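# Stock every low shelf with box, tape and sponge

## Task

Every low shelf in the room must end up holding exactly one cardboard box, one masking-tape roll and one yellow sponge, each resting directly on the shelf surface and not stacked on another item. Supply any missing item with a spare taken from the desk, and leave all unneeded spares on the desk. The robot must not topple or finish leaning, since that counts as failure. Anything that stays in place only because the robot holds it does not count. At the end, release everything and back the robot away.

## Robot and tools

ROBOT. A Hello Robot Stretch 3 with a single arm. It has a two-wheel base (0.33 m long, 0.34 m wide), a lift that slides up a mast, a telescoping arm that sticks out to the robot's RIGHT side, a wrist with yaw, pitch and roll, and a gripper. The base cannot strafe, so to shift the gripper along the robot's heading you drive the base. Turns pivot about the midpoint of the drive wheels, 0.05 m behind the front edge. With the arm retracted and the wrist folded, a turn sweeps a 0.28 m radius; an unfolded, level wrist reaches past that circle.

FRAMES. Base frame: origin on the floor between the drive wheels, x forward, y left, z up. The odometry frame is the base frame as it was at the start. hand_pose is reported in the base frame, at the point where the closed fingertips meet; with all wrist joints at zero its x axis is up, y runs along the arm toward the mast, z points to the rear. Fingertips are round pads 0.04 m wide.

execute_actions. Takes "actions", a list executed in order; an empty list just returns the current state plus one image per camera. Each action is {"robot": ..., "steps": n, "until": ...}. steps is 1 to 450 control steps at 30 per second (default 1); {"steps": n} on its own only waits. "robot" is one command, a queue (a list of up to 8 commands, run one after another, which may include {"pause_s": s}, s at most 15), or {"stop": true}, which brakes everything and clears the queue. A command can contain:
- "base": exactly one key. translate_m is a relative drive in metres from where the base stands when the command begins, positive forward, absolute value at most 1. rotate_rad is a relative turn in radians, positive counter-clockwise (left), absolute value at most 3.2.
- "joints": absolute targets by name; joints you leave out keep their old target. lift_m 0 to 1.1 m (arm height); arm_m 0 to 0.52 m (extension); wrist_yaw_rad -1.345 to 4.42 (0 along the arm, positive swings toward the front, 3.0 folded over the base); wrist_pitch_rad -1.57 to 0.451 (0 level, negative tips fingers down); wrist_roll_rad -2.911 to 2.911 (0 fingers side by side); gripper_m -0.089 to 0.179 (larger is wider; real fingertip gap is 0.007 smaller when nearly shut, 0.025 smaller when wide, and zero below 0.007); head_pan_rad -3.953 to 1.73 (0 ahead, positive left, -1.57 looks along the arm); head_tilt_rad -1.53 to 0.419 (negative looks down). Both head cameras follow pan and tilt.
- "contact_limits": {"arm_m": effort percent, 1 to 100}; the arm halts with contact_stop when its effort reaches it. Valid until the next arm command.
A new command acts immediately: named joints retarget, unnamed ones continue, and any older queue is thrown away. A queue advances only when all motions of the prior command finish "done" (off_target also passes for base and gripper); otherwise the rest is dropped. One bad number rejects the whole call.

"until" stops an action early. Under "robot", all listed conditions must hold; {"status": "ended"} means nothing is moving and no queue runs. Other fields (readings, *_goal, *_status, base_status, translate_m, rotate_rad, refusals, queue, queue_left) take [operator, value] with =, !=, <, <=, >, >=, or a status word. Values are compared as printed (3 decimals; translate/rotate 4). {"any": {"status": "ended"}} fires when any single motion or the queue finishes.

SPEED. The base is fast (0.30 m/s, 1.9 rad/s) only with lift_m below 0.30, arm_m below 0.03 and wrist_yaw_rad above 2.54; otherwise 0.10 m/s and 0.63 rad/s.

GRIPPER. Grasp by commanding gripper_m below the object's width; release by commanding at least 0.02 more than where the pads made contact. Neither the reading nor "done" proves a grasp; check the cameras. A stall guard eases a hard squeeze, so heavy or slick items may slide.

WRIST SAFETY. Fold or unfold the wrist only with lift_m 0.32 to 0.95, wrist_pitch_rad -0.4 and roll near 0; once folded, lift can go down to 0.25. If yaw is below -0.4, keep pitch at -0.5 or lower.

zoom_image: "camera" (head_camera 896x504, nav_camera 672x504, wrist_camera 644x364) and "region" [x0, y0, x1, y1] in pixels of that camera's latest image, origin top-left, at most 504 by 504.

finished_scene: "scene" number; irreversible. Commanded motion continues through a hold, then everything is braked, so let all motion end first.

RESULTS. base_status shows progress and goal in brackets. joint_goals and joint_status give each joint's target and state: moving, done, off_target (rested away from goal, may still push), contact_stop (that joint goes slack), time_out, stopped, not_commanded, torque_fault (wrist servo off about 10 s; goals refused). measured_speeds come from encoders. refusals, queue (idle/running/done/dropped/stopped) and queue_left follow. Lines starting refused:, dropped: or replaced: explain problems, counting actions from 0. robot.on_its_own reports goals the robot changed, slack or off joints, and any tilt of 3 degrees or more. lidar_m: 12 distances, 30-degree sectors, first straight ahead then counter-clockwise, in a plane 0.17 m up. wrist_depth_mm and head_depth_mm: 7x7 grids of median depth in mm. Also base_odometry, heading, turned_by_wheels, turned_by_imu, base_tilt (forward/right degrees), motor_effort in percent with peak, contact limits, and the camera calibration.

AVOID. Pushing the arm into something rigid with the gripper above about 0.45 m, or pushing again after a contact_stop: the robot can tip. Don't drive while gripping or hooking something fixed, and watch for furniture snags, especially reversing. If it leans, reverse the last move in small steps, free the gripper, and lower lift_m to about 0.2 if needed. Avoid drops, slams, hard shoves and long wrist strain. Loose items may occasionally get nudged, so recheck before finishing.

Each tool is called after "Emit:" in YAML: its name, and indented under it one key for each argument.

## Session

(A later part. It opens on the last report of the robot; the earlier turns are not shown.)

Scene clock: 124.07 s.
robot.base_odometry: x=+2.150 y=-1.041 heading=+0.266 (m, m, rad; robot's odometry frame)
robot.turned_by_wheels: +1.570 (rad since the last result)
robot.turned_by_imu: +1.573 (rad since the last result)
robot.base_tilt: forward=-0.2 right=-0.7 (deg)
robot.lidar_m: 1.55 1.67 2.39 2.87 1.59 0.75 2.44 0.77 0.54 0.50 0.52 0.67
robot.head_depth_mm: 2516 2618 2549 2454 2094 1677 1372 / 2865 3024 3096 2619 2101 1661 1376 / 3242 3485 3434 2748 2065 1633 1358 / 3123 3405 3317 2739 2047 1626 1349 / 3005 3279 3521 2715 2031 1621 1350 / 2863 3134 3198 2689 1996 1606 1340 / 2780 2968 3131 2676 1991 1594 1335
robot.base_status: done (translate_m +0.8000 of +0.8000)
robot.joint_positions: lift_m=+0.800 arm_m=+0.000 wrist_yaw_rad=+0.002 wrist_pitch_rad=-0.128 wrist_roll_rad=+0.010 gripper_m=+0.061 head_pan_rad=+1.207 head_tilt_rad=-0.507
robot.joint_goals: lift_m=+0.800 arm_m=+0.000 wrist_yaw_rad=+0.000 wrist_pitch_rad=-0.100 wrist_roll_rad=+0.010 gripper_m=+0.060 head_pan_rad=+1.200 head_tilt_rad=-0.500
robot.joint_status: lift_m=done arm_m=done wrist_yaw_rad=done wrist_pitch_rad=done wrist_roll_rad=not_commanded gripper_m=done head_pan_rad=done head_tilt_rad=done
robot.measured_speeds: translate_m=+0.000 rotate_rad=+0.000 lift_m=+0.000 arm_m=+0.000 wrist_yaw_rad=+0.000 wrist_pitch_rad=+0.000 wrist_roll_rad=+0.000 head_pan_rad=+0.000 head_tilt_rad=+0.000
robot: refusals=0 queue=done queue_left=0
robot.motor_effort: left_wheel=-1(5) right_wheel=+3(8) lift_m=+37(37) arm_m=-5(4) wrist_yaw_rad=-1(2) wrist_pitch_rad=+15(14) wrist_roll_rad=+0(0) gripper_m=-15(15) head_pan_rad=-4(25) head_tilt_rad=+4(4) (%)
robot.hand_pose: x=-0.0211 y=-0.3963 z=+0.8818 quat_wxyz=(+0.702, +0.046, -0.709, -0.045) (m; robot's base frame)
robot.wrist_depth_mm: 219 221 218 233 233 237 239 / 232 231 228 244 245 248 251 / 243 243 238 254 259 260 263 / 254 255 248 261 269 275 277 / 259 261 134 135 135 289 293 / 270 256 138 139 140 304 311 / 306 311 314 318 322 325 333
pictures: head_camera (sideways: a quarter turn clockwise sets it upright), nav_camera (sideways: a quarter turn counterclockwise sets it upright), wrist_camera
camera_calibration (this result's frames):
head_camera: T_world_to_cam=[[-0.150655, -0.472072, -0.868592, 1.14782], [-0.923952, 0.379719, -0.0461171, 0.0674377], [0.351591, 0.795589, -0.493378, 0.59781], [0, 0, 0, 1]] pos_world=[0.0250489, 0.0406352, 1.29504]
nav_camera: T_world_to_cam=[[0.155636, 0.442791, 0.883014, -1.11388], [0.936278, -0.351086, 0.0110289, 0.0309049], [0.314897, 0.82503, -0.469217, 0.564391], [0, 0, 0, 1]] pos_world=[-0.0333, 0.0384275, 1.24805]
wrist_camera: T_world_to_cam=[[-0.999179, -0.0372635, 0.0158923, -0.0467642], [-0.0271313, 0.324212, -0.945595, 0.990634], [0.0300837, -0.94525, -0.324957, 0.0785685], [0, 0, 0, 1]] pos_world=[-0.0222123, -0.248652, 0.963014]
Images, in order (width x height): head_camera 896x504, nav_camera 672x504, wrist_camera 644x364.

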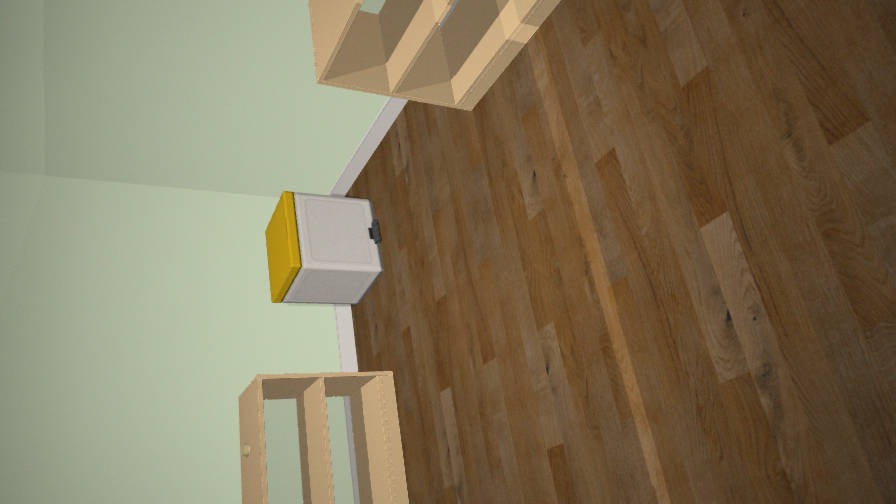

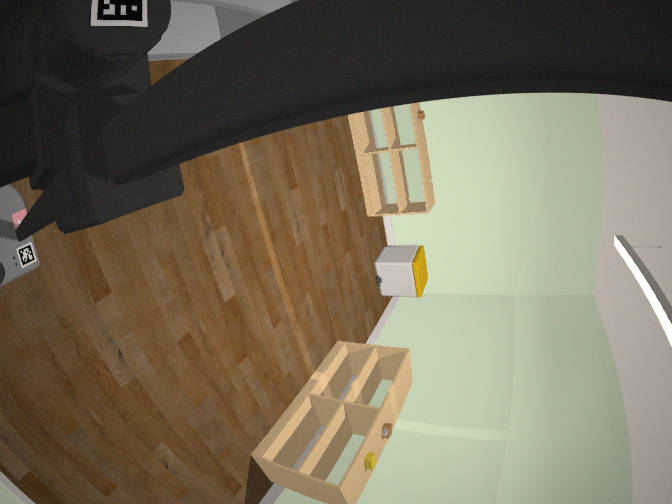

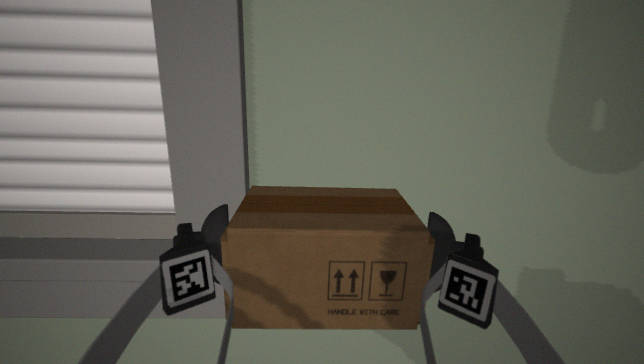

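Emit:
execute_actions:
  actions:
    - {"robot":{"joints":{"head_pan_rad":1.55,"head_tilt_rad":-0.25}},"steps":99,"until":{"robot":{"status":"ended"}}}

Emit:
execute_actions:
  actions:
    - {"robot":{"joints":{"head_pan_rad":0.75,"head_tilt_rad":-0.35}},"steps":99,"until":{"robot":{"status":"ended"}}}

Scene clock: 127.93 s.
robot.base_odometry: x=+2.150 y=-1.041 heading=+0.266 (m, m, rad; robot's odometry frame)
robot.turned_by_wheels: +0.000 (rad since the last result)
robot.turned_by_imu: +0.000 (rad since the last result)
robot.base_tilt: forward=-0.2 right=-0.6 (deg)
robot.lidar_m: 1.55 1.68 2.39 2.86 1.59 0.75 2.43 0.77 0.53 0.50 0.52 0.67
robot.head_depth_mm: 3058 3147 3306 3411 3053 2218 1715 / 3015 3165 3258 3462 3138 2211 1701 / 3007 3130 3288 3255 3105 2195 1694 / 2912 3080 3259 3243 3044 2184 1672 / 2899 2967 3179 3240 3034 2151 1655 / 2851 2941 3138 3220 2991 2149 1659 / 2811 2947 3026 3229 2978 2119 1650
robot.base_status: done (translate_m +0.8000 of +0.8000)
robot.joint_positions: lift_m=+0.800 arm_m=+0.000 wrist_yaw_rad=+0.002 wrist_pitch_rad=-0.128 wrist_roll_rad=+0.010 gripper_m=+0.061 head_pan_rad=+1.543 head_tilt_rad=-0.261
robot.joint_goals: lift_m=+0.800 arm_m=+0.000 wrist_yaw_rad=+0.000 wrist_pitch_rad=-0.100 wrist_roll_rad=+0.010 gripper_m=+0.060 head_pan_rad=+1.550 head_tilt_rad=-0.250
robot.joint_status: lift_m=done arm_m=done wrist_yaw_rad=done wrist_pitch_rad=done wrist_roll_rad=not_commanded gripper_m=done head_pan_rad=done head_tilt_rad=done
robot.measured_speeds: translate_m=+0.000 rotate_rad=+0.000 lift_m=+0.000 arm_m=+0.000 wrist_yaw_rad=+0.000 wrist_pitch_rad=+0.000 wrist_roll_rad=+0.000 head_pan_rad=+0.000 head_tilt_rad=+0.000
robot: refusals=0 queue=done queue_left=0
robot.motor_effort: left_wheel=-2(1) right_wheel=+3(3) lift_m=+37(37) arm_m=-4(5) wrist_yaw_rad=-2(2) wrist_pitch_rad=+15(14) wrist_roll_rad=+0(1) gripper_m=-15(16) head_pan_rad=+5(35) head_tilt_rad=+5(24) (%)
robot.hand_pose: x=-0.0211 y=-0.3963 z=+0.8818 quat_wxyz=(+0.702, +0.046, -0.709, -0.045) (m; robot's base frame)
robot.wrist_depth_mm: 221 221 218 232 235 237 239 / 232 230 228 242 246 248 252 / 243 243 238 255 257 261 263 / 254 255 248 262 270 273 276 / 258 262 133 134 136 289 295 / 270 257 138 139 140 304 312 / 306 311 312 318 323 328 334
pictures: head_camera (sideways: a quarter turn clockwise sets it upright), nav_camera (sideways: a quarter turn counterclockwise sets it upright), wrist_camera
camera_calibration (this result's frames):
head_camera: T_world_to_cam=[[0.0195882, -0.268665, -0.963035, 1.27003], [-0.99717, 0.0646723, -0.0383247, 0.057753], [0.0725781, 0.96106, -0.266638, 0.304443], [0, 0, 0, 1]] pos_world=[0.010616, 0.0448889, 1.30647]
nav_camera: T_world_to_cam=[[-0.00531744, 0.239915, 0.970779, -1.22746], [0.999592, -0.025963, 0.0118917, 0.0293917], [0.0280574, 0.970447, -0.239679, 0.267421], [0, 0, 0, 1]] pos_world=[-0.0434098, 0.0357309, 1.25534]
wrist_camera: T_world_to_cam=[[-0.999179, -0.0372635, 0.0158924, -0.0467642], [-0.0271313, 0.324212, -0.945595, 0.990634], [0.0300837, -0.94525, -0.324957, 0.0785683], [0, 0, 0, 1]] pos_world=[-0.0222123, -0.248652, 0.963014]
Images, in order (width x height): head_camera 896x504, nav_camera 672x504, wrist_camera 644x364.

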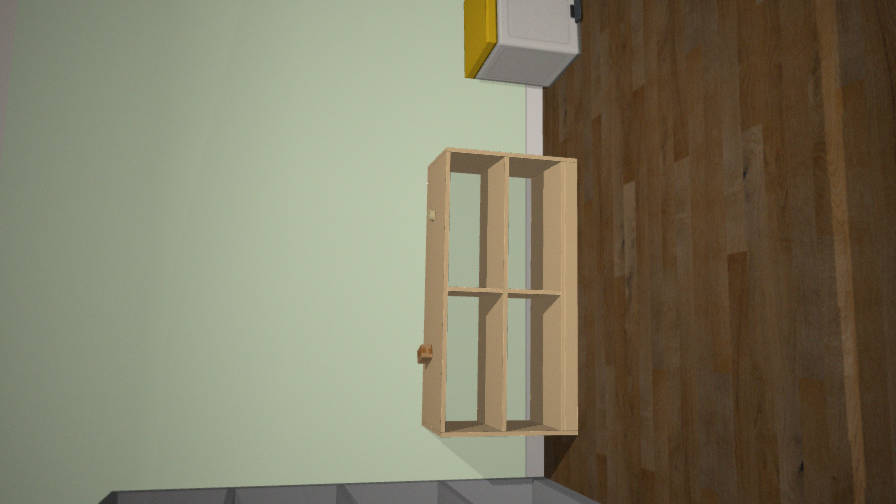

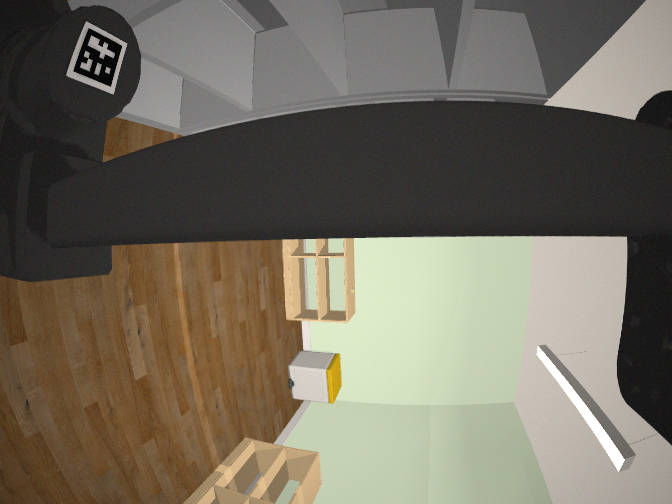

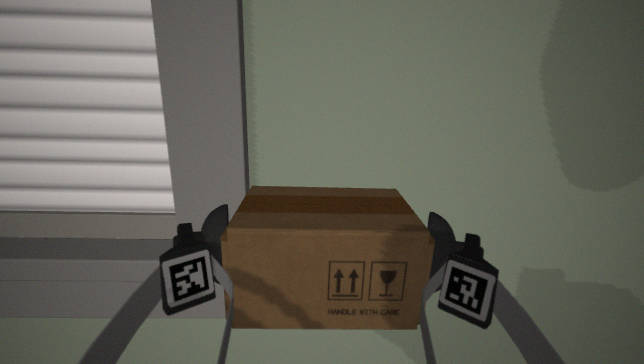

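Scene clock: 128.93 s.
robot.base_odometry: x=+2.150 y=-1.041 heading=+0.266 (m, m, rad; robot's odometry frame)
robot.turned_by_wheels: +0.000 (rad since the last result)
robot.turned_by_imu: +0.000 (rad since the last result)
robot.base_tilt: forward=-0.3 right=-0.5 (deg)
robot.lidar_m: 1.55 1.67 2.40 2.86 1.58 0.75 2.44 0.78 0.53 0.50 0.51 0.67
robot.head_depth_mm: 1797 1871 1941 2031 2087 1958 1574 / 1934 1995 2101 2123 2049 1890 1562 / 2052 2160 2274 2270 2170 1955 1560 / 2206 2306 2409 2292 2248 1927 1539 / 2344 2486 2616 2484 2454 1930 1531 / 2591 2740 2867 2890 2522 1908 1512 / 2819 2985 3195 3364 2560 1893 1524
robot.base_status: done (translate_m +0.8000 of +0.8000)
robot.joint_positions: lift_m=+0.800 arm_m=+0.000 wrist_yaw_rad=+0.002 wrist_pitch_rad=-0.128 wrist_roll_rad=+0.010 gripper_m=+0.061 head_pan_rad=+0.757 head_tilt_rad=-0.346
robot.joint_goals: lift_m=+0.800 arm_m=+0.000 wrist_yaw_rad=+0.000 wrist_pitch_rad=-0.100 wrist_roll_rad=+0.010 gripper_m=+0.060 head_pan_rad=+0.750 head_tilt_rad=-0.350
robot.joint_status: lift_m=done arm_m=done wrist_yaw_rad=done wrist_pitch_rad=done wrist_roll_rad=not_commanded gripper_m=done head_pan_rad=done head_tilt_rad=done
robot.measured_speeds: translate_m=+0.000 rotate_rad=+0.000 lift_m=+0.000 arm_m=+0.000 wrist_yaw_rad=+0.000 wrist_pitch_rad=+0.000 wrist_roll_rad=+0.000 head_pan_rad=+0.000 head_tilt_rad=+0.000
robot: refusals=0 queue=done queue_left=0
robot.motor_effort: left_wheel=-2(1) right_wheel=+3(3) lift_m=+37(37) arm_m=-5(4) wrist_yaw_rad=-2(3) wrist_pitch_rad=+15(15) wrist_roll_rad=+1(1) gripper_m=-16(16) head_pan_rad=-4(50) head_tilt_rad=-2(11) (%)
robot.hand_pose: x=-0.0211 y=-0.3963 z=+0.8818 quat_wxyz=(+0.702, +0.046, -0.709, -0.045) (m; robot's base frame)
robot.wrist_depth_mm: 222 221 219 233 233 236 239 / 231 231 228 244 245 248 250 / 241 244 237 254 256 259 264 / 253 255 247 263 271 273 274 / 256 261 134 135 136 288 294 / 271 256 138 139 140 307 309 / 305 310 312 319 321 325 331
pictures: head_camera (sideways: a quarter turn clockwise sets it upright), nav_camera (sideways: a quarter turn counterclockwise sets it upright), wrist_camera
camera_calibration (this result's frames):
head_camera: T_world_to_cam=[[-0.234548, -0.259001, -0.936966, 1.23754], [-0.661726, 0.748608, -0.0412862, 0.0595581], [0.712114, 0.610331, -0.346972, 0.405095], [0, 0, 0, 1]] pos_world=[0.0411993, 0.0286958, 1.30255]
nav_camera: T_world_to_cam=[[0.224855, 0.229101, 0.947076, -1.1979], [0.68909, -0.724581, 0.0116748, 0.0315694], [0.688908, 0.649996, -0.320796, 0.368965], [0, 0, 0, 1]] pos_world=[-0.00658427, 0.0574882, 1.2525]
wrist_camera: T_world_to_cam=[[-0.999179, -0.0372637, 0.0158926, -0.0467644], [-0.0271316, 0.324212, -0.945595, 0.990634], [0.0300839, -0.94525, -0.324957, 0.0785685], [0, 0, 0, 1]] pos_world=[-0.0222122, -0.248652, 0.963014]
Images, in order (width x height): head_camera 896x504, nav_camera 672x504, wrist_camera 644x364.

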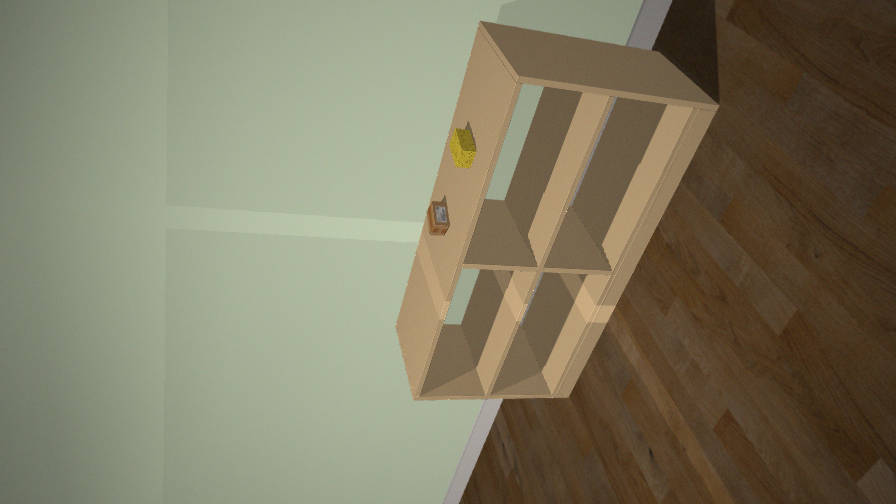

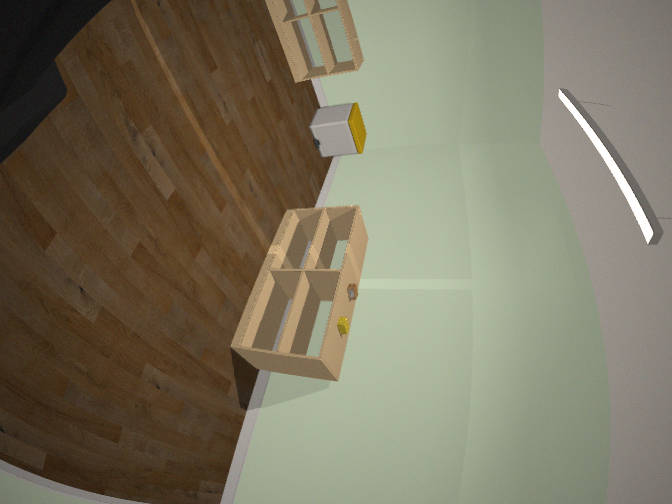

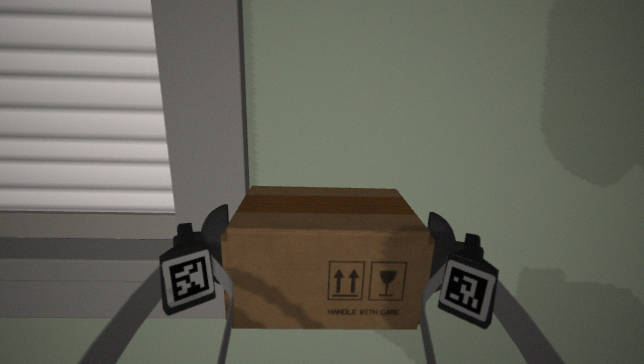

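Emit:
execute_actions:
  actions:
    - {"robot":[{"joints":{"wrist_pitch_rad":-0.4,"head_pan_rad":-1.57,"head_tilt_rad":-0.8}},{"joints":{"wrist_yaw_rad":2.65}},{"joints":{"lift_m":0.29}},{"base":{"translate_m":-1.0}},{"base":{"translate_m":-0.8}},{"base":{"rotate_rad":-1.57}},{"base":{"translate_m":-1.0}},{"base":{"translate_m":-0.95}}],"steps":450,"until":{"robot":{"status":"ended"}}}
    - {"steps":450,"until":{"robot":{"status":"ended"}}}
    - {"steps":450,"until":{"robot":{"status":"ended"}}}
    - {"robot":[{"base":{"rotate_rad":-1.57}},{"joints":{"lift_m":0.8}},{"joints":{"wrist_yaw_rad":0}},{"joints":{"wrist_pitch_rad":-0.1,"arm_m":0.3}},{"joints":{"lift_m":0.675}},{"joints":{"gripper_m":0.17}},{"joints":{"arm_m":0.1}},{"base":{"translate_m":0.28}}],"steps":450,"until":{"robot":{"status":"ended"}}}
    - {"steps":450,"until":{"robot":{"status":"ended"}}}
    - {"steps":450,"until":{"robot":{"status":"ended"}}}

Scene clock: 190.23 s.
robot.base_odometry: x=-0.371 y=+0.292 heading=-2.873 (m, m, rad; robot's odometry frame)
robot.turned_by_wheels: -3.140 (rad since the last result)
robot.turned_by_imu: -3.135 (rad since the last result)
robot.base_tilt: forward=-0.2 right=-0.5 (deg)
robot.lidar_m: 0.84 0.54 1.00 1.56 1.35 0.94 0.89 0.91 0.97 0.68 0.52 0.89
robot.head_depth_mm: 1046 1187 1027 824 713 1367 1202 / 1040 1175 1015 821 707 - - / 1034 1164 1006 817 698 - 1148 / 1029 1146 994 810 716 - 1160 / 1028 1142 981 799 673 1293 1167 / 1014 1133 978 793 667 1293 1158 / 1014 1119 961 784 665 1288 1157
robot.base_status: done (translate_m +0.2800 of +0.2800)
robot.joint_positions: lift_m=+0.675 arm_m=+0.100 wrist_yaw_rad=+0.002 wrist_pitch_rad=-0.126 wrist_roll_rad=+0.010 gripper_m=+0.170 head_pan_rad=-1.563 head_tilt_rad=-0.791
robot.joint_goals: lift_m=+0.675 arm_m=+0.100 wrist_yaw_rad=+0.000 wrist_pitch_rad=-0.100 wrist_roll_rad=+0.010 gripper_m=+0.170 head_pan_rad=-1.570 head_tilt_rad=-0.800
robot.joint_status: lift_m=done arm_m=done wrist_yaw_rad=done wrist_pitch_rad=done wrist_roll_rad=not_commanded gripper_m=done head_pan_rad=done head_tilt_rad=done
robot.measured_speeds: translate_m=+0.000 rotate_rad=+0.000 lift_m=+0.000 arm_m=+0.000 wrist_yaw_rad=+0.000 wrist_pitch_rad=+0.000 wrist_roll_rad=+0.000 head_pan_rad=+0.000 head_tilt_rad=+0.000
robot: refusals=0 queue=done queue_left=0
robot.motor_effort: left_wheel=+2(8) right_wheel=-3(12) lift_m=+22(39) arm_m=-5(3) wrist_yaw_rad=-2(3) wrist_pitch_rad=+13(21) wrist_roll_rad=+0(0) gripper_m=+0(88) head_pan_rad=-3(56) head_tilt_rad=-5(32) (%)
robot.hand_pose: x=-0.0211 y=-0.4964 z=+0.7579 quat_wxyz=(+0.703, +0.045, -0.709, -0.044) (m; robot's base frame)
robot.wrist_depth_mm: 720 719 732 735 751 746 757 / 761 755 768 765 796 777 788 / 687 698 741 771 806 819 830 / 306 366 381 388 401 373 328 / 246 267 256 260 266 289 275 / - 185 193 195 198 200 205 / 145 152 154 156 158 159 159
pictures: head_camera (sideways: a quarter turn clockwise sets it upright), nav_camera (sideways: a quarter turn counterclockwise sets it upright), wrist_camera
camera_calibration (this result's frames):
head_camera: T_world_to_cam=[[-0.0324443, 0.717704, -0.695593, 0.921583], [0.998655, -0.00488007, -0.0516152, 0.0628495], [-0.0404389, -0.696332, -0.71658, 0.890561], [0, 0, 0, 1]] pos_world=[0.00314853, -0.0409909, 1.28245]
nav_camera: T_world_to_cam=[[0.0172211, -0.697276, 0.716596, -0.896083], [-0.999842, -0.0152205, 0.00921786, 0.0450767], [0.00447954, -0.716641, -0.697427, 0.863172], [0, 0, 0, 1]] pos_world=[0.0566345, -0.005546, 1.24371]
wrist_camera: T_world_to_cam=[[-0.999174, -0.0373359, 0.016018, -0.0486323], [-0.027203, 0.321993, -0.946351, 0.905493], [0.0301752, -0.946006, -0.322743, -0.0583607], [0, 0, 0, 1]] pos_world=[-0.0221989, -0.348588, 0.838858]
Images, in order (width x height): head_camera 896x504, nav_camera 672x504, wrist_camera 644x364.

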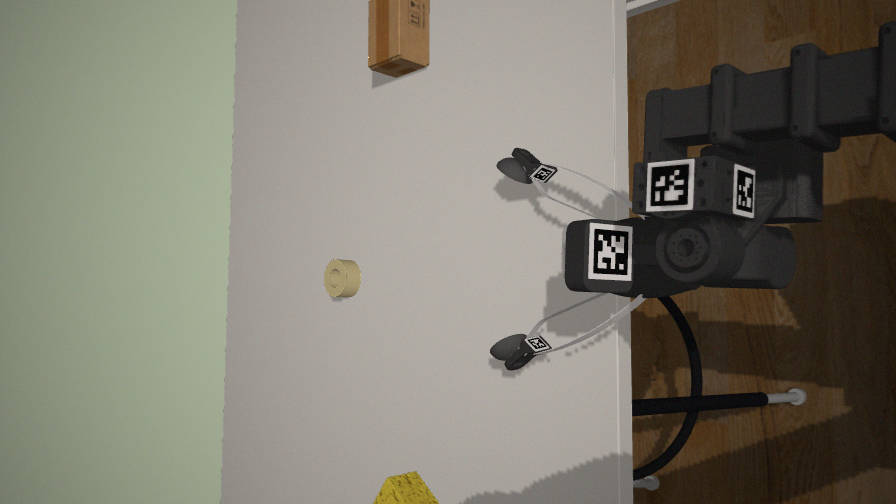

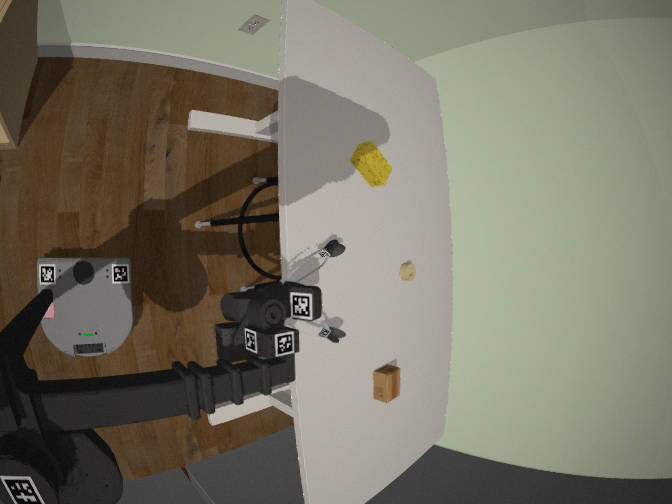

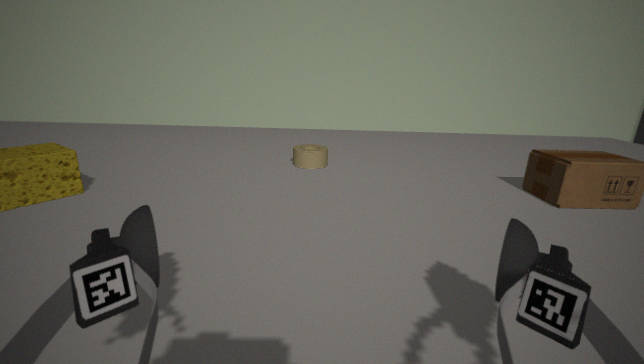

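Emit:
execute_actions:
  actions:
    - {"robot":[{"base":{"translate_m":0.02},"joints":{"lift_m":0.655,"arm_m":0.39}}],"steps":450,"until":{"robot":{"status":"ended"}}}

Scene clock: 210.70 s.
robot.base_odometry: x=-0.390 y=+0.287 heading=-2.874 (m, m, rad; robot's odometry frame)
robot.turned_by_wheels: +0.000 (rad since the last result)
robot.turned_by_imu: -0.024 (rad since the last result)
robot.base_tilt: forward=-0.2 right=-0.7 (deg)
robot.lidar_m: 0.83 0.53 1.00 1.56 1.42 0.96 0.90 0.92 0.98 0.68 0.51 0.88
robot.head_depth_mm: 1054 1178 1023 827 710 1357 1200 / 1047 1175 1009 827 707 - - / 1044 1157 1027 - 699 1333 1182 / 1031 1154 1019 - 693 1335 1168 / 1023 1140 982 798 688 1300 1168 / 1016 1137 967 790 670 1291 1155 / 1002 1120 955 780 660 1291 1153
robot.base_status: done (translate_m +0.0200 of +0.0200)
robot.joint_positions: lift_m=+0.658 arm_m=+0.390 wrist_yaw_rad=+0.000 wrist_pitch_rad=-0.083 wrist_roll_rad=+0.011 gripper_m=+0.170 head_pan_rad=-1.566 head_tilt_rad=-0.795
robot.joint_goals: lift_m=+0.658 arm_m=+0.390 wrist_yaw_rad=+0.000 wrist_pitch_rad=-0.100 wrist_roll_rad=+0.011 gripper_m=+0.170 head_pan_rad=-1.570 head_tilt_rad=-0.800
robot.joint_status: lift_m=contact_stop arm_m=done wrist_yaw_rad=done wrist_pitch_rad=done wrist_roll_rad=not_commanded gripper_m=done head_pan_rad=done head_tilt_rad=done
robot.measured_speeds: translate_m=+0.000 rotate_rad=+0.000 lift_m=+0.000 arm_m=+0.000 wrist_yaw_rad=+0.000 wrist_pitch_rad=+0.000 wrist_roll_rad=+0.000 head_pan_rad=+0.000 head_tilt_rad=+0.000
robot: refusals=0 queue=dropped queue_left=0
robot.on_its_own: lift_m is slack since a contact_stop, until your next command for it
robot.motor_effort: left_wheel=+0(21) right_wheel=+0(44) lift_m=+29(28) arm_m=+5(34) wrist_yaw_rad=+0(10) wrist_pitch_rad=-10(57) wrist_roll_rad=+0(2) gripper_m=+0(1) head_pan_rad=-2(3) head_tilt_rad=-3(5) (%)
robot.hand_pose: x=-0.0214 y=-0.7880 z=+0.7511 quat_wxyz=(+0.703, +0.030, -0.710, -0.030) (m; robot's base frame)
robot.wrist_depth_mm: 475 472 479 490 502 507 517 / 492 491 497 511 524 528 526 / 507 512 521 523 535 543 559 / 371 379 395 406 417 432 446 / 240 262 250 256 260 286 273 / - 177 167 177 189 191 195 / 136 143 145 147 148 150 149
pictures: head_camera (sideways: a quarter turn clockwise sets it upright), nav_camera (sideways: a quarter turn counterclockwise sets it upright), wrist_camera
camera_calibration (this result's frames):
head_camera: T_world_to_cam=[[-0.0307761, 0.720821, -0.692437, 0.917462], [0.99864, -0.00699623, -0.0516686, 0.0629189], [-0.0420883, -0.693086, -0.719625, 0.894532], [0, 0, 0, 1]] pos_world=[0.00305194, -0.0408982, 1.28226]
nav_camera: T_world_to_cam=[[0.0156013, -0.70045, 0.713531, -0.892079], [-0.999874, -0.0129153, 0.00918361, 0.0451216], [0.00278284, -0.713585, -0.700564, 0.867261], [0, 0, 0, 1]] pos_world=[0.05662, -0.00540934, 1.24368]
wrist_camera: T_world_to_cam=[[-0.999236, -0.0353332, 0.0166737, -0.0586283], [-0.0259561, 0.28138, -0.959245, 0.970614], [0.0292015, -0.958946, -0.282082, -0.377112], [0, 0, 0, 1]] pos_world=[-0.022378, -0.636813, 0.825658]
Images, in order (width x height): head_camera 896x504, nav_camera 672x504, wrist_camera 644x364.

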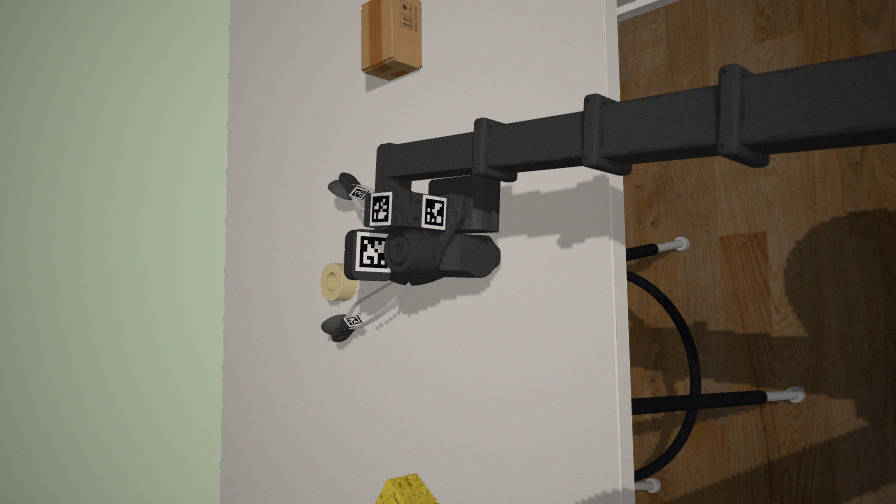

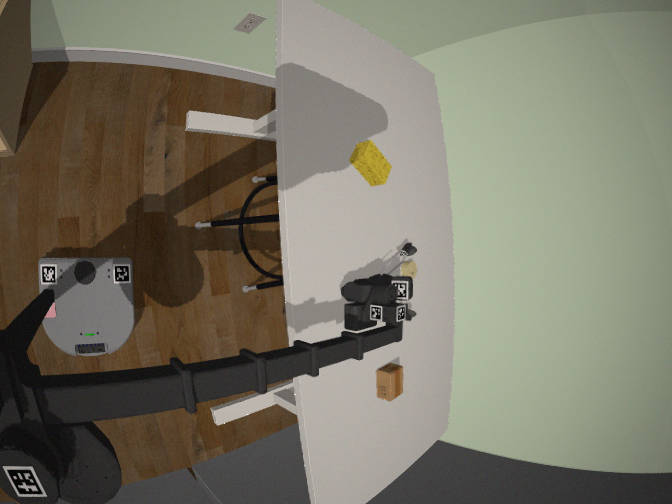

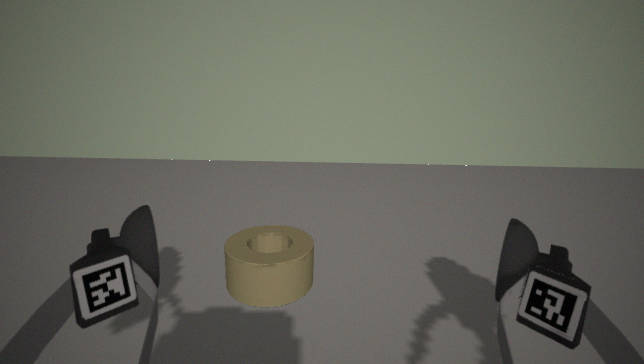

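Emit:
execute_actions:
  actions:
    - {"robot":[{"joints":{"lift_m":0.71}},{"base":{"translate_m":0.03},"joints":{"wrist_pitch_rad":-0.35,"arm_m":0.42}}],"steps":450,"until":{"robot":{"status":"ended"}}}

Scene clock: 215.13 s.
robot.base_odometry: x=-0.419 y=+0.279 heading=-2.874 (m, m, rad; robot's odometry frame)
robot.turned_by_wheels: +0.000 (rad since the last result)
robot.turned_by_imu: +0.000 (rad since the last result)
robot.base_tilt: forward=-0.2 right=-0.7 (deg)
robot.lidar_m: 0.80 0.50 0.99 1.55 1.46 1.00 0.93 0.95 1.00 0.51 0.50 0.85
robot.head_depth_mm: 1053 1187 1017 825 708 1376 1218 / 1049 1164 1016 836 - - - / 1036 1154 1070 773 697 1344 1177 / 1024 1143 1050 784 695 1312 1175 / 1025 1142 989 798 675 1323 1175 / 1007 1127 967 786 668 1285 1157 / 1011 1111 948 765 662 1298 1157
robot.base_status: done (translate_m +0.0300 of +0.0300)
robot.joint_positions: lift_m=+0.710 arm_m=+0.420 wrist_yaw_rad=+0.000 wrist_pitch_rad=-0.360 wrist_roll_rad=+0.011 gripper_m=+0.170 head_pan_rad=-1.566 head_tilt_rad=-0.795
robot.joint_goals: lift_m=+0.710 arm_m=+0.420 wrist_yaw_rad=+0.000 wrist_pitch_rad=-0.350 wrist_roll_rad=+0.011 gripper_m=+0.170 head_pan_rad=-1.570 head_tilt_rad=-0.800
robot.joint_status: lift_m=done arm_m=done wrist_yaw_rad=done wrist_pitch_rad=done wrist_roll_rad=not_commanded gripper_m=done head_pan_rad=done head_tilt_rad=done
robot.measured_speeds: translate_m=+0.000 rotate_rad=+0.000 lift_m=+0.000 arm_m=+0.000 wrist_yaw_rad=+0.000 wrist_pitch_rad=+0.000 wrist_roll_rad=+0.000 head_pan_rad=+0.000 head_tilt_rad=+0.000
robot: refusals=0 queue=done queue_left=0
robot.motor_effort: left_wheel=+0(3) right_wheel=+0(7) lift_m=+36(37) arm_m=+4(3) wrist_yaw_rad=-1(0) wrist_pitch_rad=+5(9) wrist_roll_rad=+0(0) gripper_m=+0(0) head_pan_rad=-2(2) head_tilt_rad=-3(3) (%)
robot.hand_pose: x=-0.0214 y=-0.7961 z=+0.7357 quat_wxyz=(+0.692, +0.126, -0.699, -0.127) (m; robot's base frame)
robot.wrist_depth_mm: 434 435 445 452 456 464 464 / 459 453 460 474 487 487 501 / 320 323 330 334 343 349 356 / 237 240 243 247 250 253 259 / 191 198 193 158 197 208 202 / - 157 160 155 163 163 166 / 131 135 136 138 138 139 141
pictures: head_camera (sideways: a quarter turn clockwise sets it upright), nav_camera (sideways: a quarter turn counterclockwise sets it upright), wrist_camera
camera_calibration (this result's frames):
head_camera: T_world_to_cam=[[-0.0307762, 0.720821, -0.692437, 0.917462], [0.99864, -0.00699611, -0.0516686, 0.0629189], [-0.0420882, -0.693086, -0.719625, 0.894532], [0, 0, 0, 1]] pos_world=[0.00305195, -0.0408982, 1.28226]
nav_camera: T_world_to_cam=[[0.0156014, -0.70045, 0.713531, -0.892079], [-0.999874, -0.0129155, 0.00918361, 0.0451216], [0.00278293, -0.713585, -0.700564, 0.867261], [0, 0, 0, 1]] pos_world=[0.05662, -0.00540934, 1.24368]
wrist_camera: T_world_to_cam=[[-0.999243, -0.038351, 0.00653629, -0.0536622], [-0.0259754, 0.532614, -0.845959, 1.07473], [0.0289621, -0.845489, -0.533207, -0.114169], [0, 0, 0, 1]] pos_world=[-0.0223984, -0.671004, 0.848653]
Images, in order (width x height): head_camera 896x504, nav_camera 672x504, wrist_camera 644x364.

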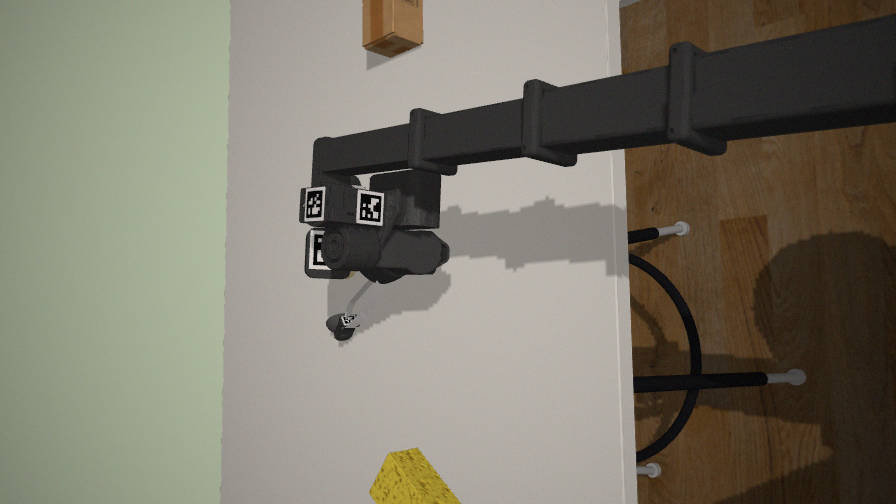

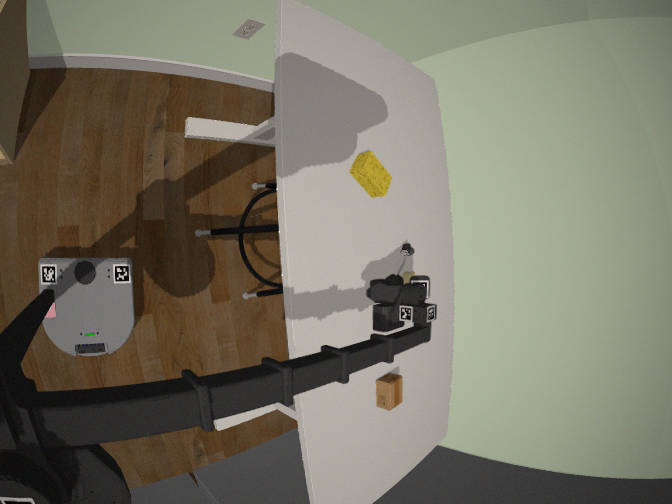

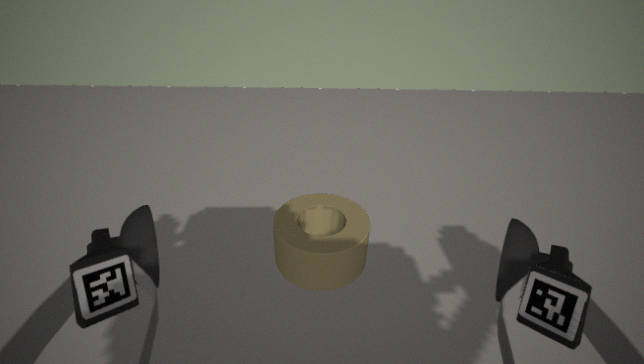

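Emit:
execute_actions:
  actions:
    - {"robot":[{"joints":{"gripper_m":0.01}},{"pause_s":0.5},{"joints":{"lift_m":0.8}},{"joints":{"arm_m":0,"wrist_pitch_rad":-0.4}},{"joints":{"wrist_yaw_rad":2.65}},{"joints":{"lift_m":0.29}},{"base":{"translate_m":-0.33}},{"base":{"rotate_rad":1.6}}],"steps":450,"until":{"robot":{"status":"ended"}}}
    - {"steps":450,"until":{"robot":{"status":"ended"}}}
    - {"robot":[{"base":{"translate_m":1.0}},{"base":{"translate_m":0.9}},{"base":{"rotate_rad":1.6}},{"base":{"translate_m":1.0}},{"base":{"translate_m":1.0}},{"base":{"translate_m":0.7}},{"base":{"rotate_rad":1.57}},{"base":{"translate_m":1.0}}],"steps":450,"until":{"robot":{"status":"ended"}}}
    - {"steps":450,"until":{"robot":{"status":"ended"}}}
    - {"robot":[{"base":{"translate_m":0.7}},{"joints":{"lift_m":0.75}},{"joints":{"wrist_yaw_rad":0}}],"steps":450,"until":{"robot":{"status":"ended"}}}

Scene clock: 282.63 s.
robot.base_odometry: x=+2.728 y=+0.260 heading=+1.896 (m, m, rad; robot's odometry frame)
robot.turned_by_wheels: +4.770 (rad since the last result)
robot.turned_by_imu: +4.768 (rad since the last result)
robot.base_tilt: forward=+0.0 right=-0.6 (deg)
robot.lidar_m: 1.86 2.00 2.02 1.59 1.63 1.54 1.47 1.50 0.70 1.03 0.66 1.05
robot.head_depth_mm: 908 1033 1196 1351 1504 1358 - / 907 1028 1137 980 1123 1314 - / 904 1024 1141 971 1164 1299 - / 900 1018 1125 944 1146 - - / 900 1013 1131 948 1143 1274 1160 / 893 1010 1115 941 1139 1265 1155 / 889 998 1107 941 1080 1249 1157
robot.base_status: done (translate_m +0.7000 of +0.7000)
robot.joint_positions: lift_m=+0.750 arm_m=+0.000 wrist_yaw_rad=+0.003 wrist_pitch_rad=-0.418 wrist_roll_rad=+0.011 gripper_m=+0.011 head_pan_rad=-1.566 head_tilt_rad=-0.795
robot.joint_goals: lift_m=+0.750 arm_m=+0.000 wrist_yaw_rad=+0.000 wrist_pitch_rad=-0.400 wrist_roll_rad=+0.011 gripper_m=+0.010 head_pan_rad=-1.570 head_tilt_rad=-0.800
robot.joint_status: lift_m=done arm_m=done wrist_yaw_rad=done wrist_pitch_rad=done wrist_roll_rad=not_commanded gripper_m=done head_pan_rad=done head_tilt_rad=done
robot.measured_speeds: translate_m=+0.000 rotate_rad=+0.000 lift_m=+0.000 arm_m=+0.000 wrist_yaw_rad=+0.000 wrist_pitch_rad=+0.000 wrist_roll_rad=+0.000 head_pan_rad=+0.000 head_tilt_rad=+0.000
robot: refusals=0 queue=done queue_left=0
robot.motor_effort: left_wheel=-2(7) right_wheel=+3(14) lift_m=+36(38) arm_m=-4(5) wrist_yaw_rad=-4(4) wrist_pitch_rad=+9(10) wrist_roll_rad=+0(0) gripper_m=-14(93) head_pan_rad=-2(2) head_tilt_rad=-2(3) (%)
robot.hand_pose: x=-0.0208 y=-0.3696 z=+0.7624 quat_wxyz=(+0.688, +0.147, -0.695, -0.147) (m; robot's base frame)
robot.wrist_depth_mm: 697 688 700 701 697 694 695 / 745 739 761 754 750 771 760 / 600 579 583 593 640 804 817 / 493 476 470 476 492 488 918 / 746 617 735 171 762 567 - / 620 607 635 159 - 655 - / 801 810 798 799 787 907 927
pictures: head_camera (sideways: a quarter turn clockwise sets it upright), nav_camera (sideways: a quarter turn counterclockwise sets it upright), wrist_camera
camera_calibration (this result's frames):
head_camera: T_world_to_cam=[[-0.0307761, 0.720821, -0.692437, 0.917462], [0.99864, -0.00699623, -0.0516686, 0.0629189], [-0.0420883, -0.693086, -0.719625, 0.894532], [0, 0, 0, 1]] pos_world=[0.00305194, -0.0408982, 1.28226]
nav_camera: T_world_to_cam=[[0.0156013, -0.70045, 0.713531, -0.892079], [-0.999874, -0.0129153, 0.00918361, 0.0451216], [0.00278284, -0.713585, -0.700564, 0.867261], [0, 0, 0, 1]] pos_world=[0.05662, -0.00540934, 1.24368]
wrist_camera: T_world_to_cam=[[-0.999133, -0.0414086, 0.00432265, -0.036311], [-0.0275963, 0.580942, -0.813477, 0.863271], [0.0311738, -0.812891, -0.581581, 0.309578], [0, 0, 0, 1]] pos_world=[-0.0221071, -0.25136, 0.882453]
Images, in order (width x height): head_camera 896x504, nav_camera 672x504, wrist_camera 644x364.

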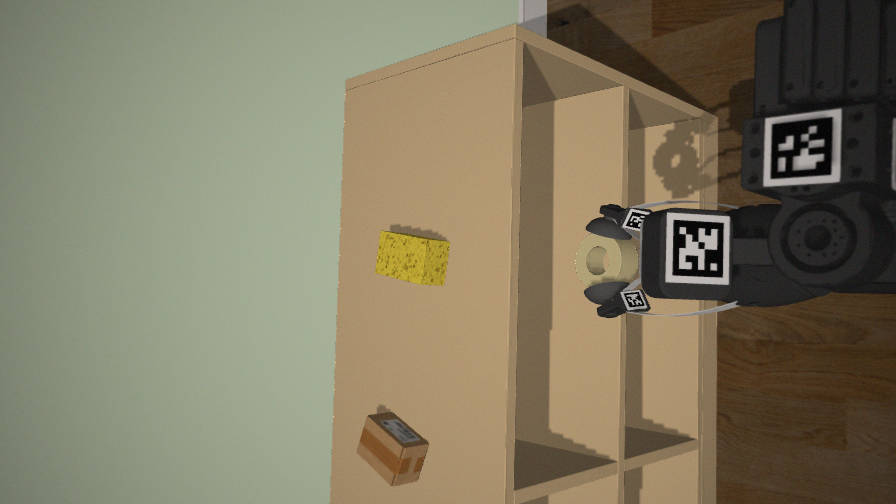

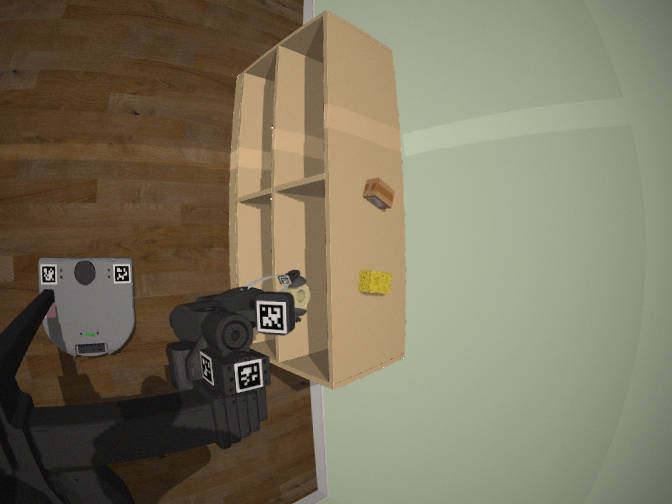

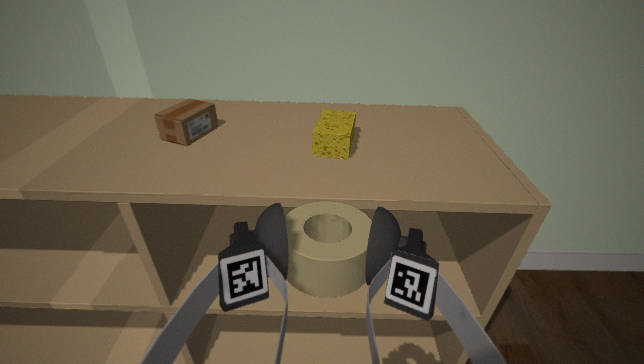

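Emit:
execute_actions:
  actions:
    - {"robot":[{"base":{"translate_m":-0.14},"joints":{"arm_m":0.37,"wrist_pitch_rad":-0.35}},{"joints":{"lift_m":0.612}},{"joints":{"gripper_m":0.1}},{"joints":{"lift_m":0.7}},{"joints":{"arm_m":0,"wrist_pitch_rad":-0.4}},{"joints":{"wrist_yaw_rad":2.65}},{"joints":{"lift_m":0.29}},{"base":{"translate_m":-0.78}}],"steps":450,"until":{"robot":{"status":"ended"}}}
    - {"steps":450,"until":{"robot":{"status":"ended"}}}
    - {"steps":450,"until":{"robot":{"status":"ended"}}}
    - {"robot":[{"base":{"rotate_rad":-1.57}},{"base":{"translate_m":-1.0}},{"base":{"translate_m":-1.0}},{"base":{"translate_m":-0.7}},{"base":{"rotate_rad":-1.6}},{"base":{"translate_m":-1.0}},{"base":{"translate_m":-0.9}},{"base":{"rotate_rad":-1.6}}],"steps":450,"until":{"robot":{"status":"ended"}}}
    - {"steps":450,"until":{"robot":{"status":"ended"}}}
    - {"steps":450,"until":{"robot":{"status":"ended"}}}
    - {"robot":[{"base":{"translate_m":0.6}},{"joints":{"lift_m":0.8}},{"joints":{"wrist_yaw_rad":0,"gripper_m":0.17}}],"steps":450,"until":{"robot":{"status":"ended"}}}

Scene clock: 355.60 s.
robot.base_odometry: x=-0.671 y=+0.181 heading=-2.874 (m, m, rad; robot's odometry frame)
robot.turned_by_wheels: -4.770 (rad since the last result)
robot.turned_by_imu: -4.761 (rad since the last result)
robot.base_tilt: forward=-0.3 right=-0.6 (deg)
robot.lidar_m: 0.53 0.47 0.33 0.91 1.88 1.29 1.21 1.20 0.79 0.53 0.77 0.56
robot.head_depth_mm: 1059 1183 1026 826 706 1388 - / 1047 1179 1008 820 707 1374 - / 1043 1166 1001 810 700 1379 - / 1035 1148 987 783 694 - - / 1029 1147 985 794 687 1316 1173 / 1015 1136 967 787 692 1313 1162 / 1007 1121 956 783 676 1296 1134
robot.base_status: done (translate_m +0.6000 of +0.6000)
robot.joint_positions: lift_m=+0.800 arm_m=+0.000 wrist_yaw_rad=+0.003 wrist_pitch_rad=-0.416 wrist_roll_rad=+0.011 gripper_m=+0.170 head_pan_rad=-1.566 head_tilt_rad=-0.795
robot.joint_goals: lift_m=+0.800 arm_m=+0.000 wrist_yaw_rad=+0.000 wrist_pitch_rad=-0.400 wrist_roll_rad=+0.011 gripper_m=+0.170 head_pan_rad=-1.570 head_tilt_rad=-0.800
robot.joint_status: lift_m=done arm_m=done wrist_yaw_rad=done wrist_pitch_rad=done wrist_roll_rad=not_commanded gripper_m=done head_pan_rad=done head_tilt_rad=done
robot.measured_speeds: translate_m=+0.000 rotate_rad=+0.000 lift_m=+0.000 arm_m=+0.000 wrist_yaw_rad=+0.000 wrist_pitch_rad=+0.000 wrist_roll_rad=+0.000 head_pan_rad=+0.000 head_tilt_rad=+0.000
robot: refusals=0 queue=done queue_left=0
robot.motor_effort: left_wheel=+2(8) right_wheel=-3(12) lift_m=+36(39) arm_m=-4(6) wrist_yaw_rad=-4(3) wrist_pitch_rad=+8(16) wrist_roll_rad=+0(0) gripper_m=-1(89) head_pan_rad=-2(2) head_tilt_rad=-3(3) (%)
robot.hand_pose: x=-0.0208 y=-0.3699 z=+0.8129 quat_wxyz=(+0.689, +0.146, -0.695, -0.146) (m; robot's base frame)
robot.wrist_depth_mm: 705 814 816 825 834 844 872 / 692 690 689 710 721 747 762 / 472 481 485 422 500 506 512 / 363 366 371 379 384 382 388 / 295 308 301 304 308 325 312 / 257 248 253 254 257 260 264 / 720 889 848 908 900 926 936
pictures: head_camera (sideways: a quarter turn clockwise sets it upright), nav_camera (sideways: a quarter turn counterclockwise sets it upright), wrist_camera
camera_calibration (this result's frames):
head_camera: T_world_to_cam=[[-0.0307763, 0.720821, -0.692437, 0.917462], [0.99864, -0.00699599, -0.0516686, 0.0629189], [-0.0420881, -0.693086, -0.719625, 0.894532], [0, 0, 0, 1]] pos_world=[0.00305195, -0.0408982, 1.28226]
nav_camera: T_world_to_cam=[[0.0156015, -0.70045, 0.713531, -0.892079], [-0.999874, -0.0129156, 0.00918361, 0.0451216], [0.00278301, -0.713585, -0.700564, 0.867261], [0, 0, 0, 1]] pos_world=[0.05662, -0.00540933, 1.24368]
wrist_camera: T_world_to_cam=[[-0.999133, -0.0414, 0.00441193, -0.0366095], [-0.0275914, 0.579046, -0.814828, 0.904935], [0.0311791, -0.814243, -0.579686, 0.336683], [0, 0, 0, 1]] pos_world=[-0.0221069, -0.251372, 0.932699]
Images, in order (width x height): head_camera 896x504, nav_camera 672x504, wrist_camera 644x364.

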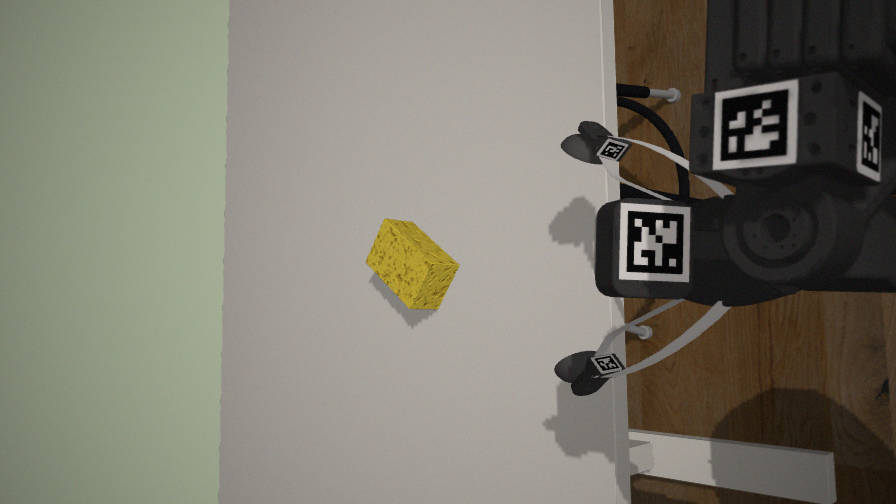

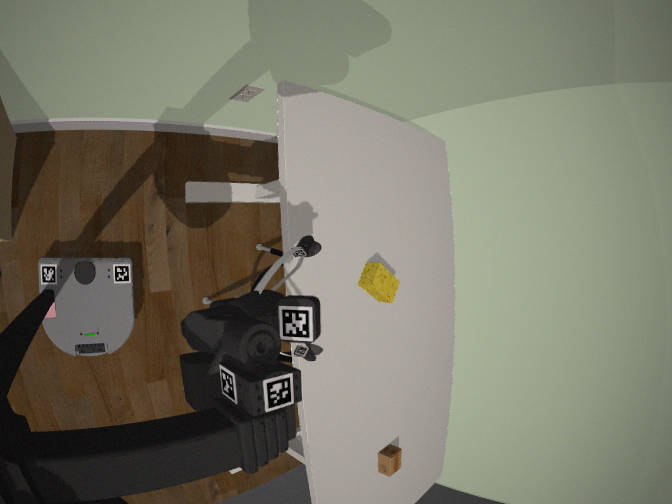

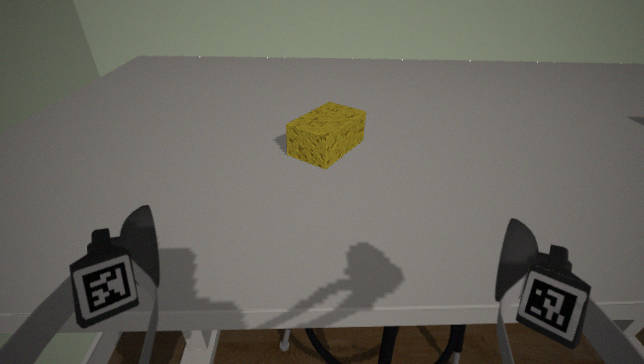

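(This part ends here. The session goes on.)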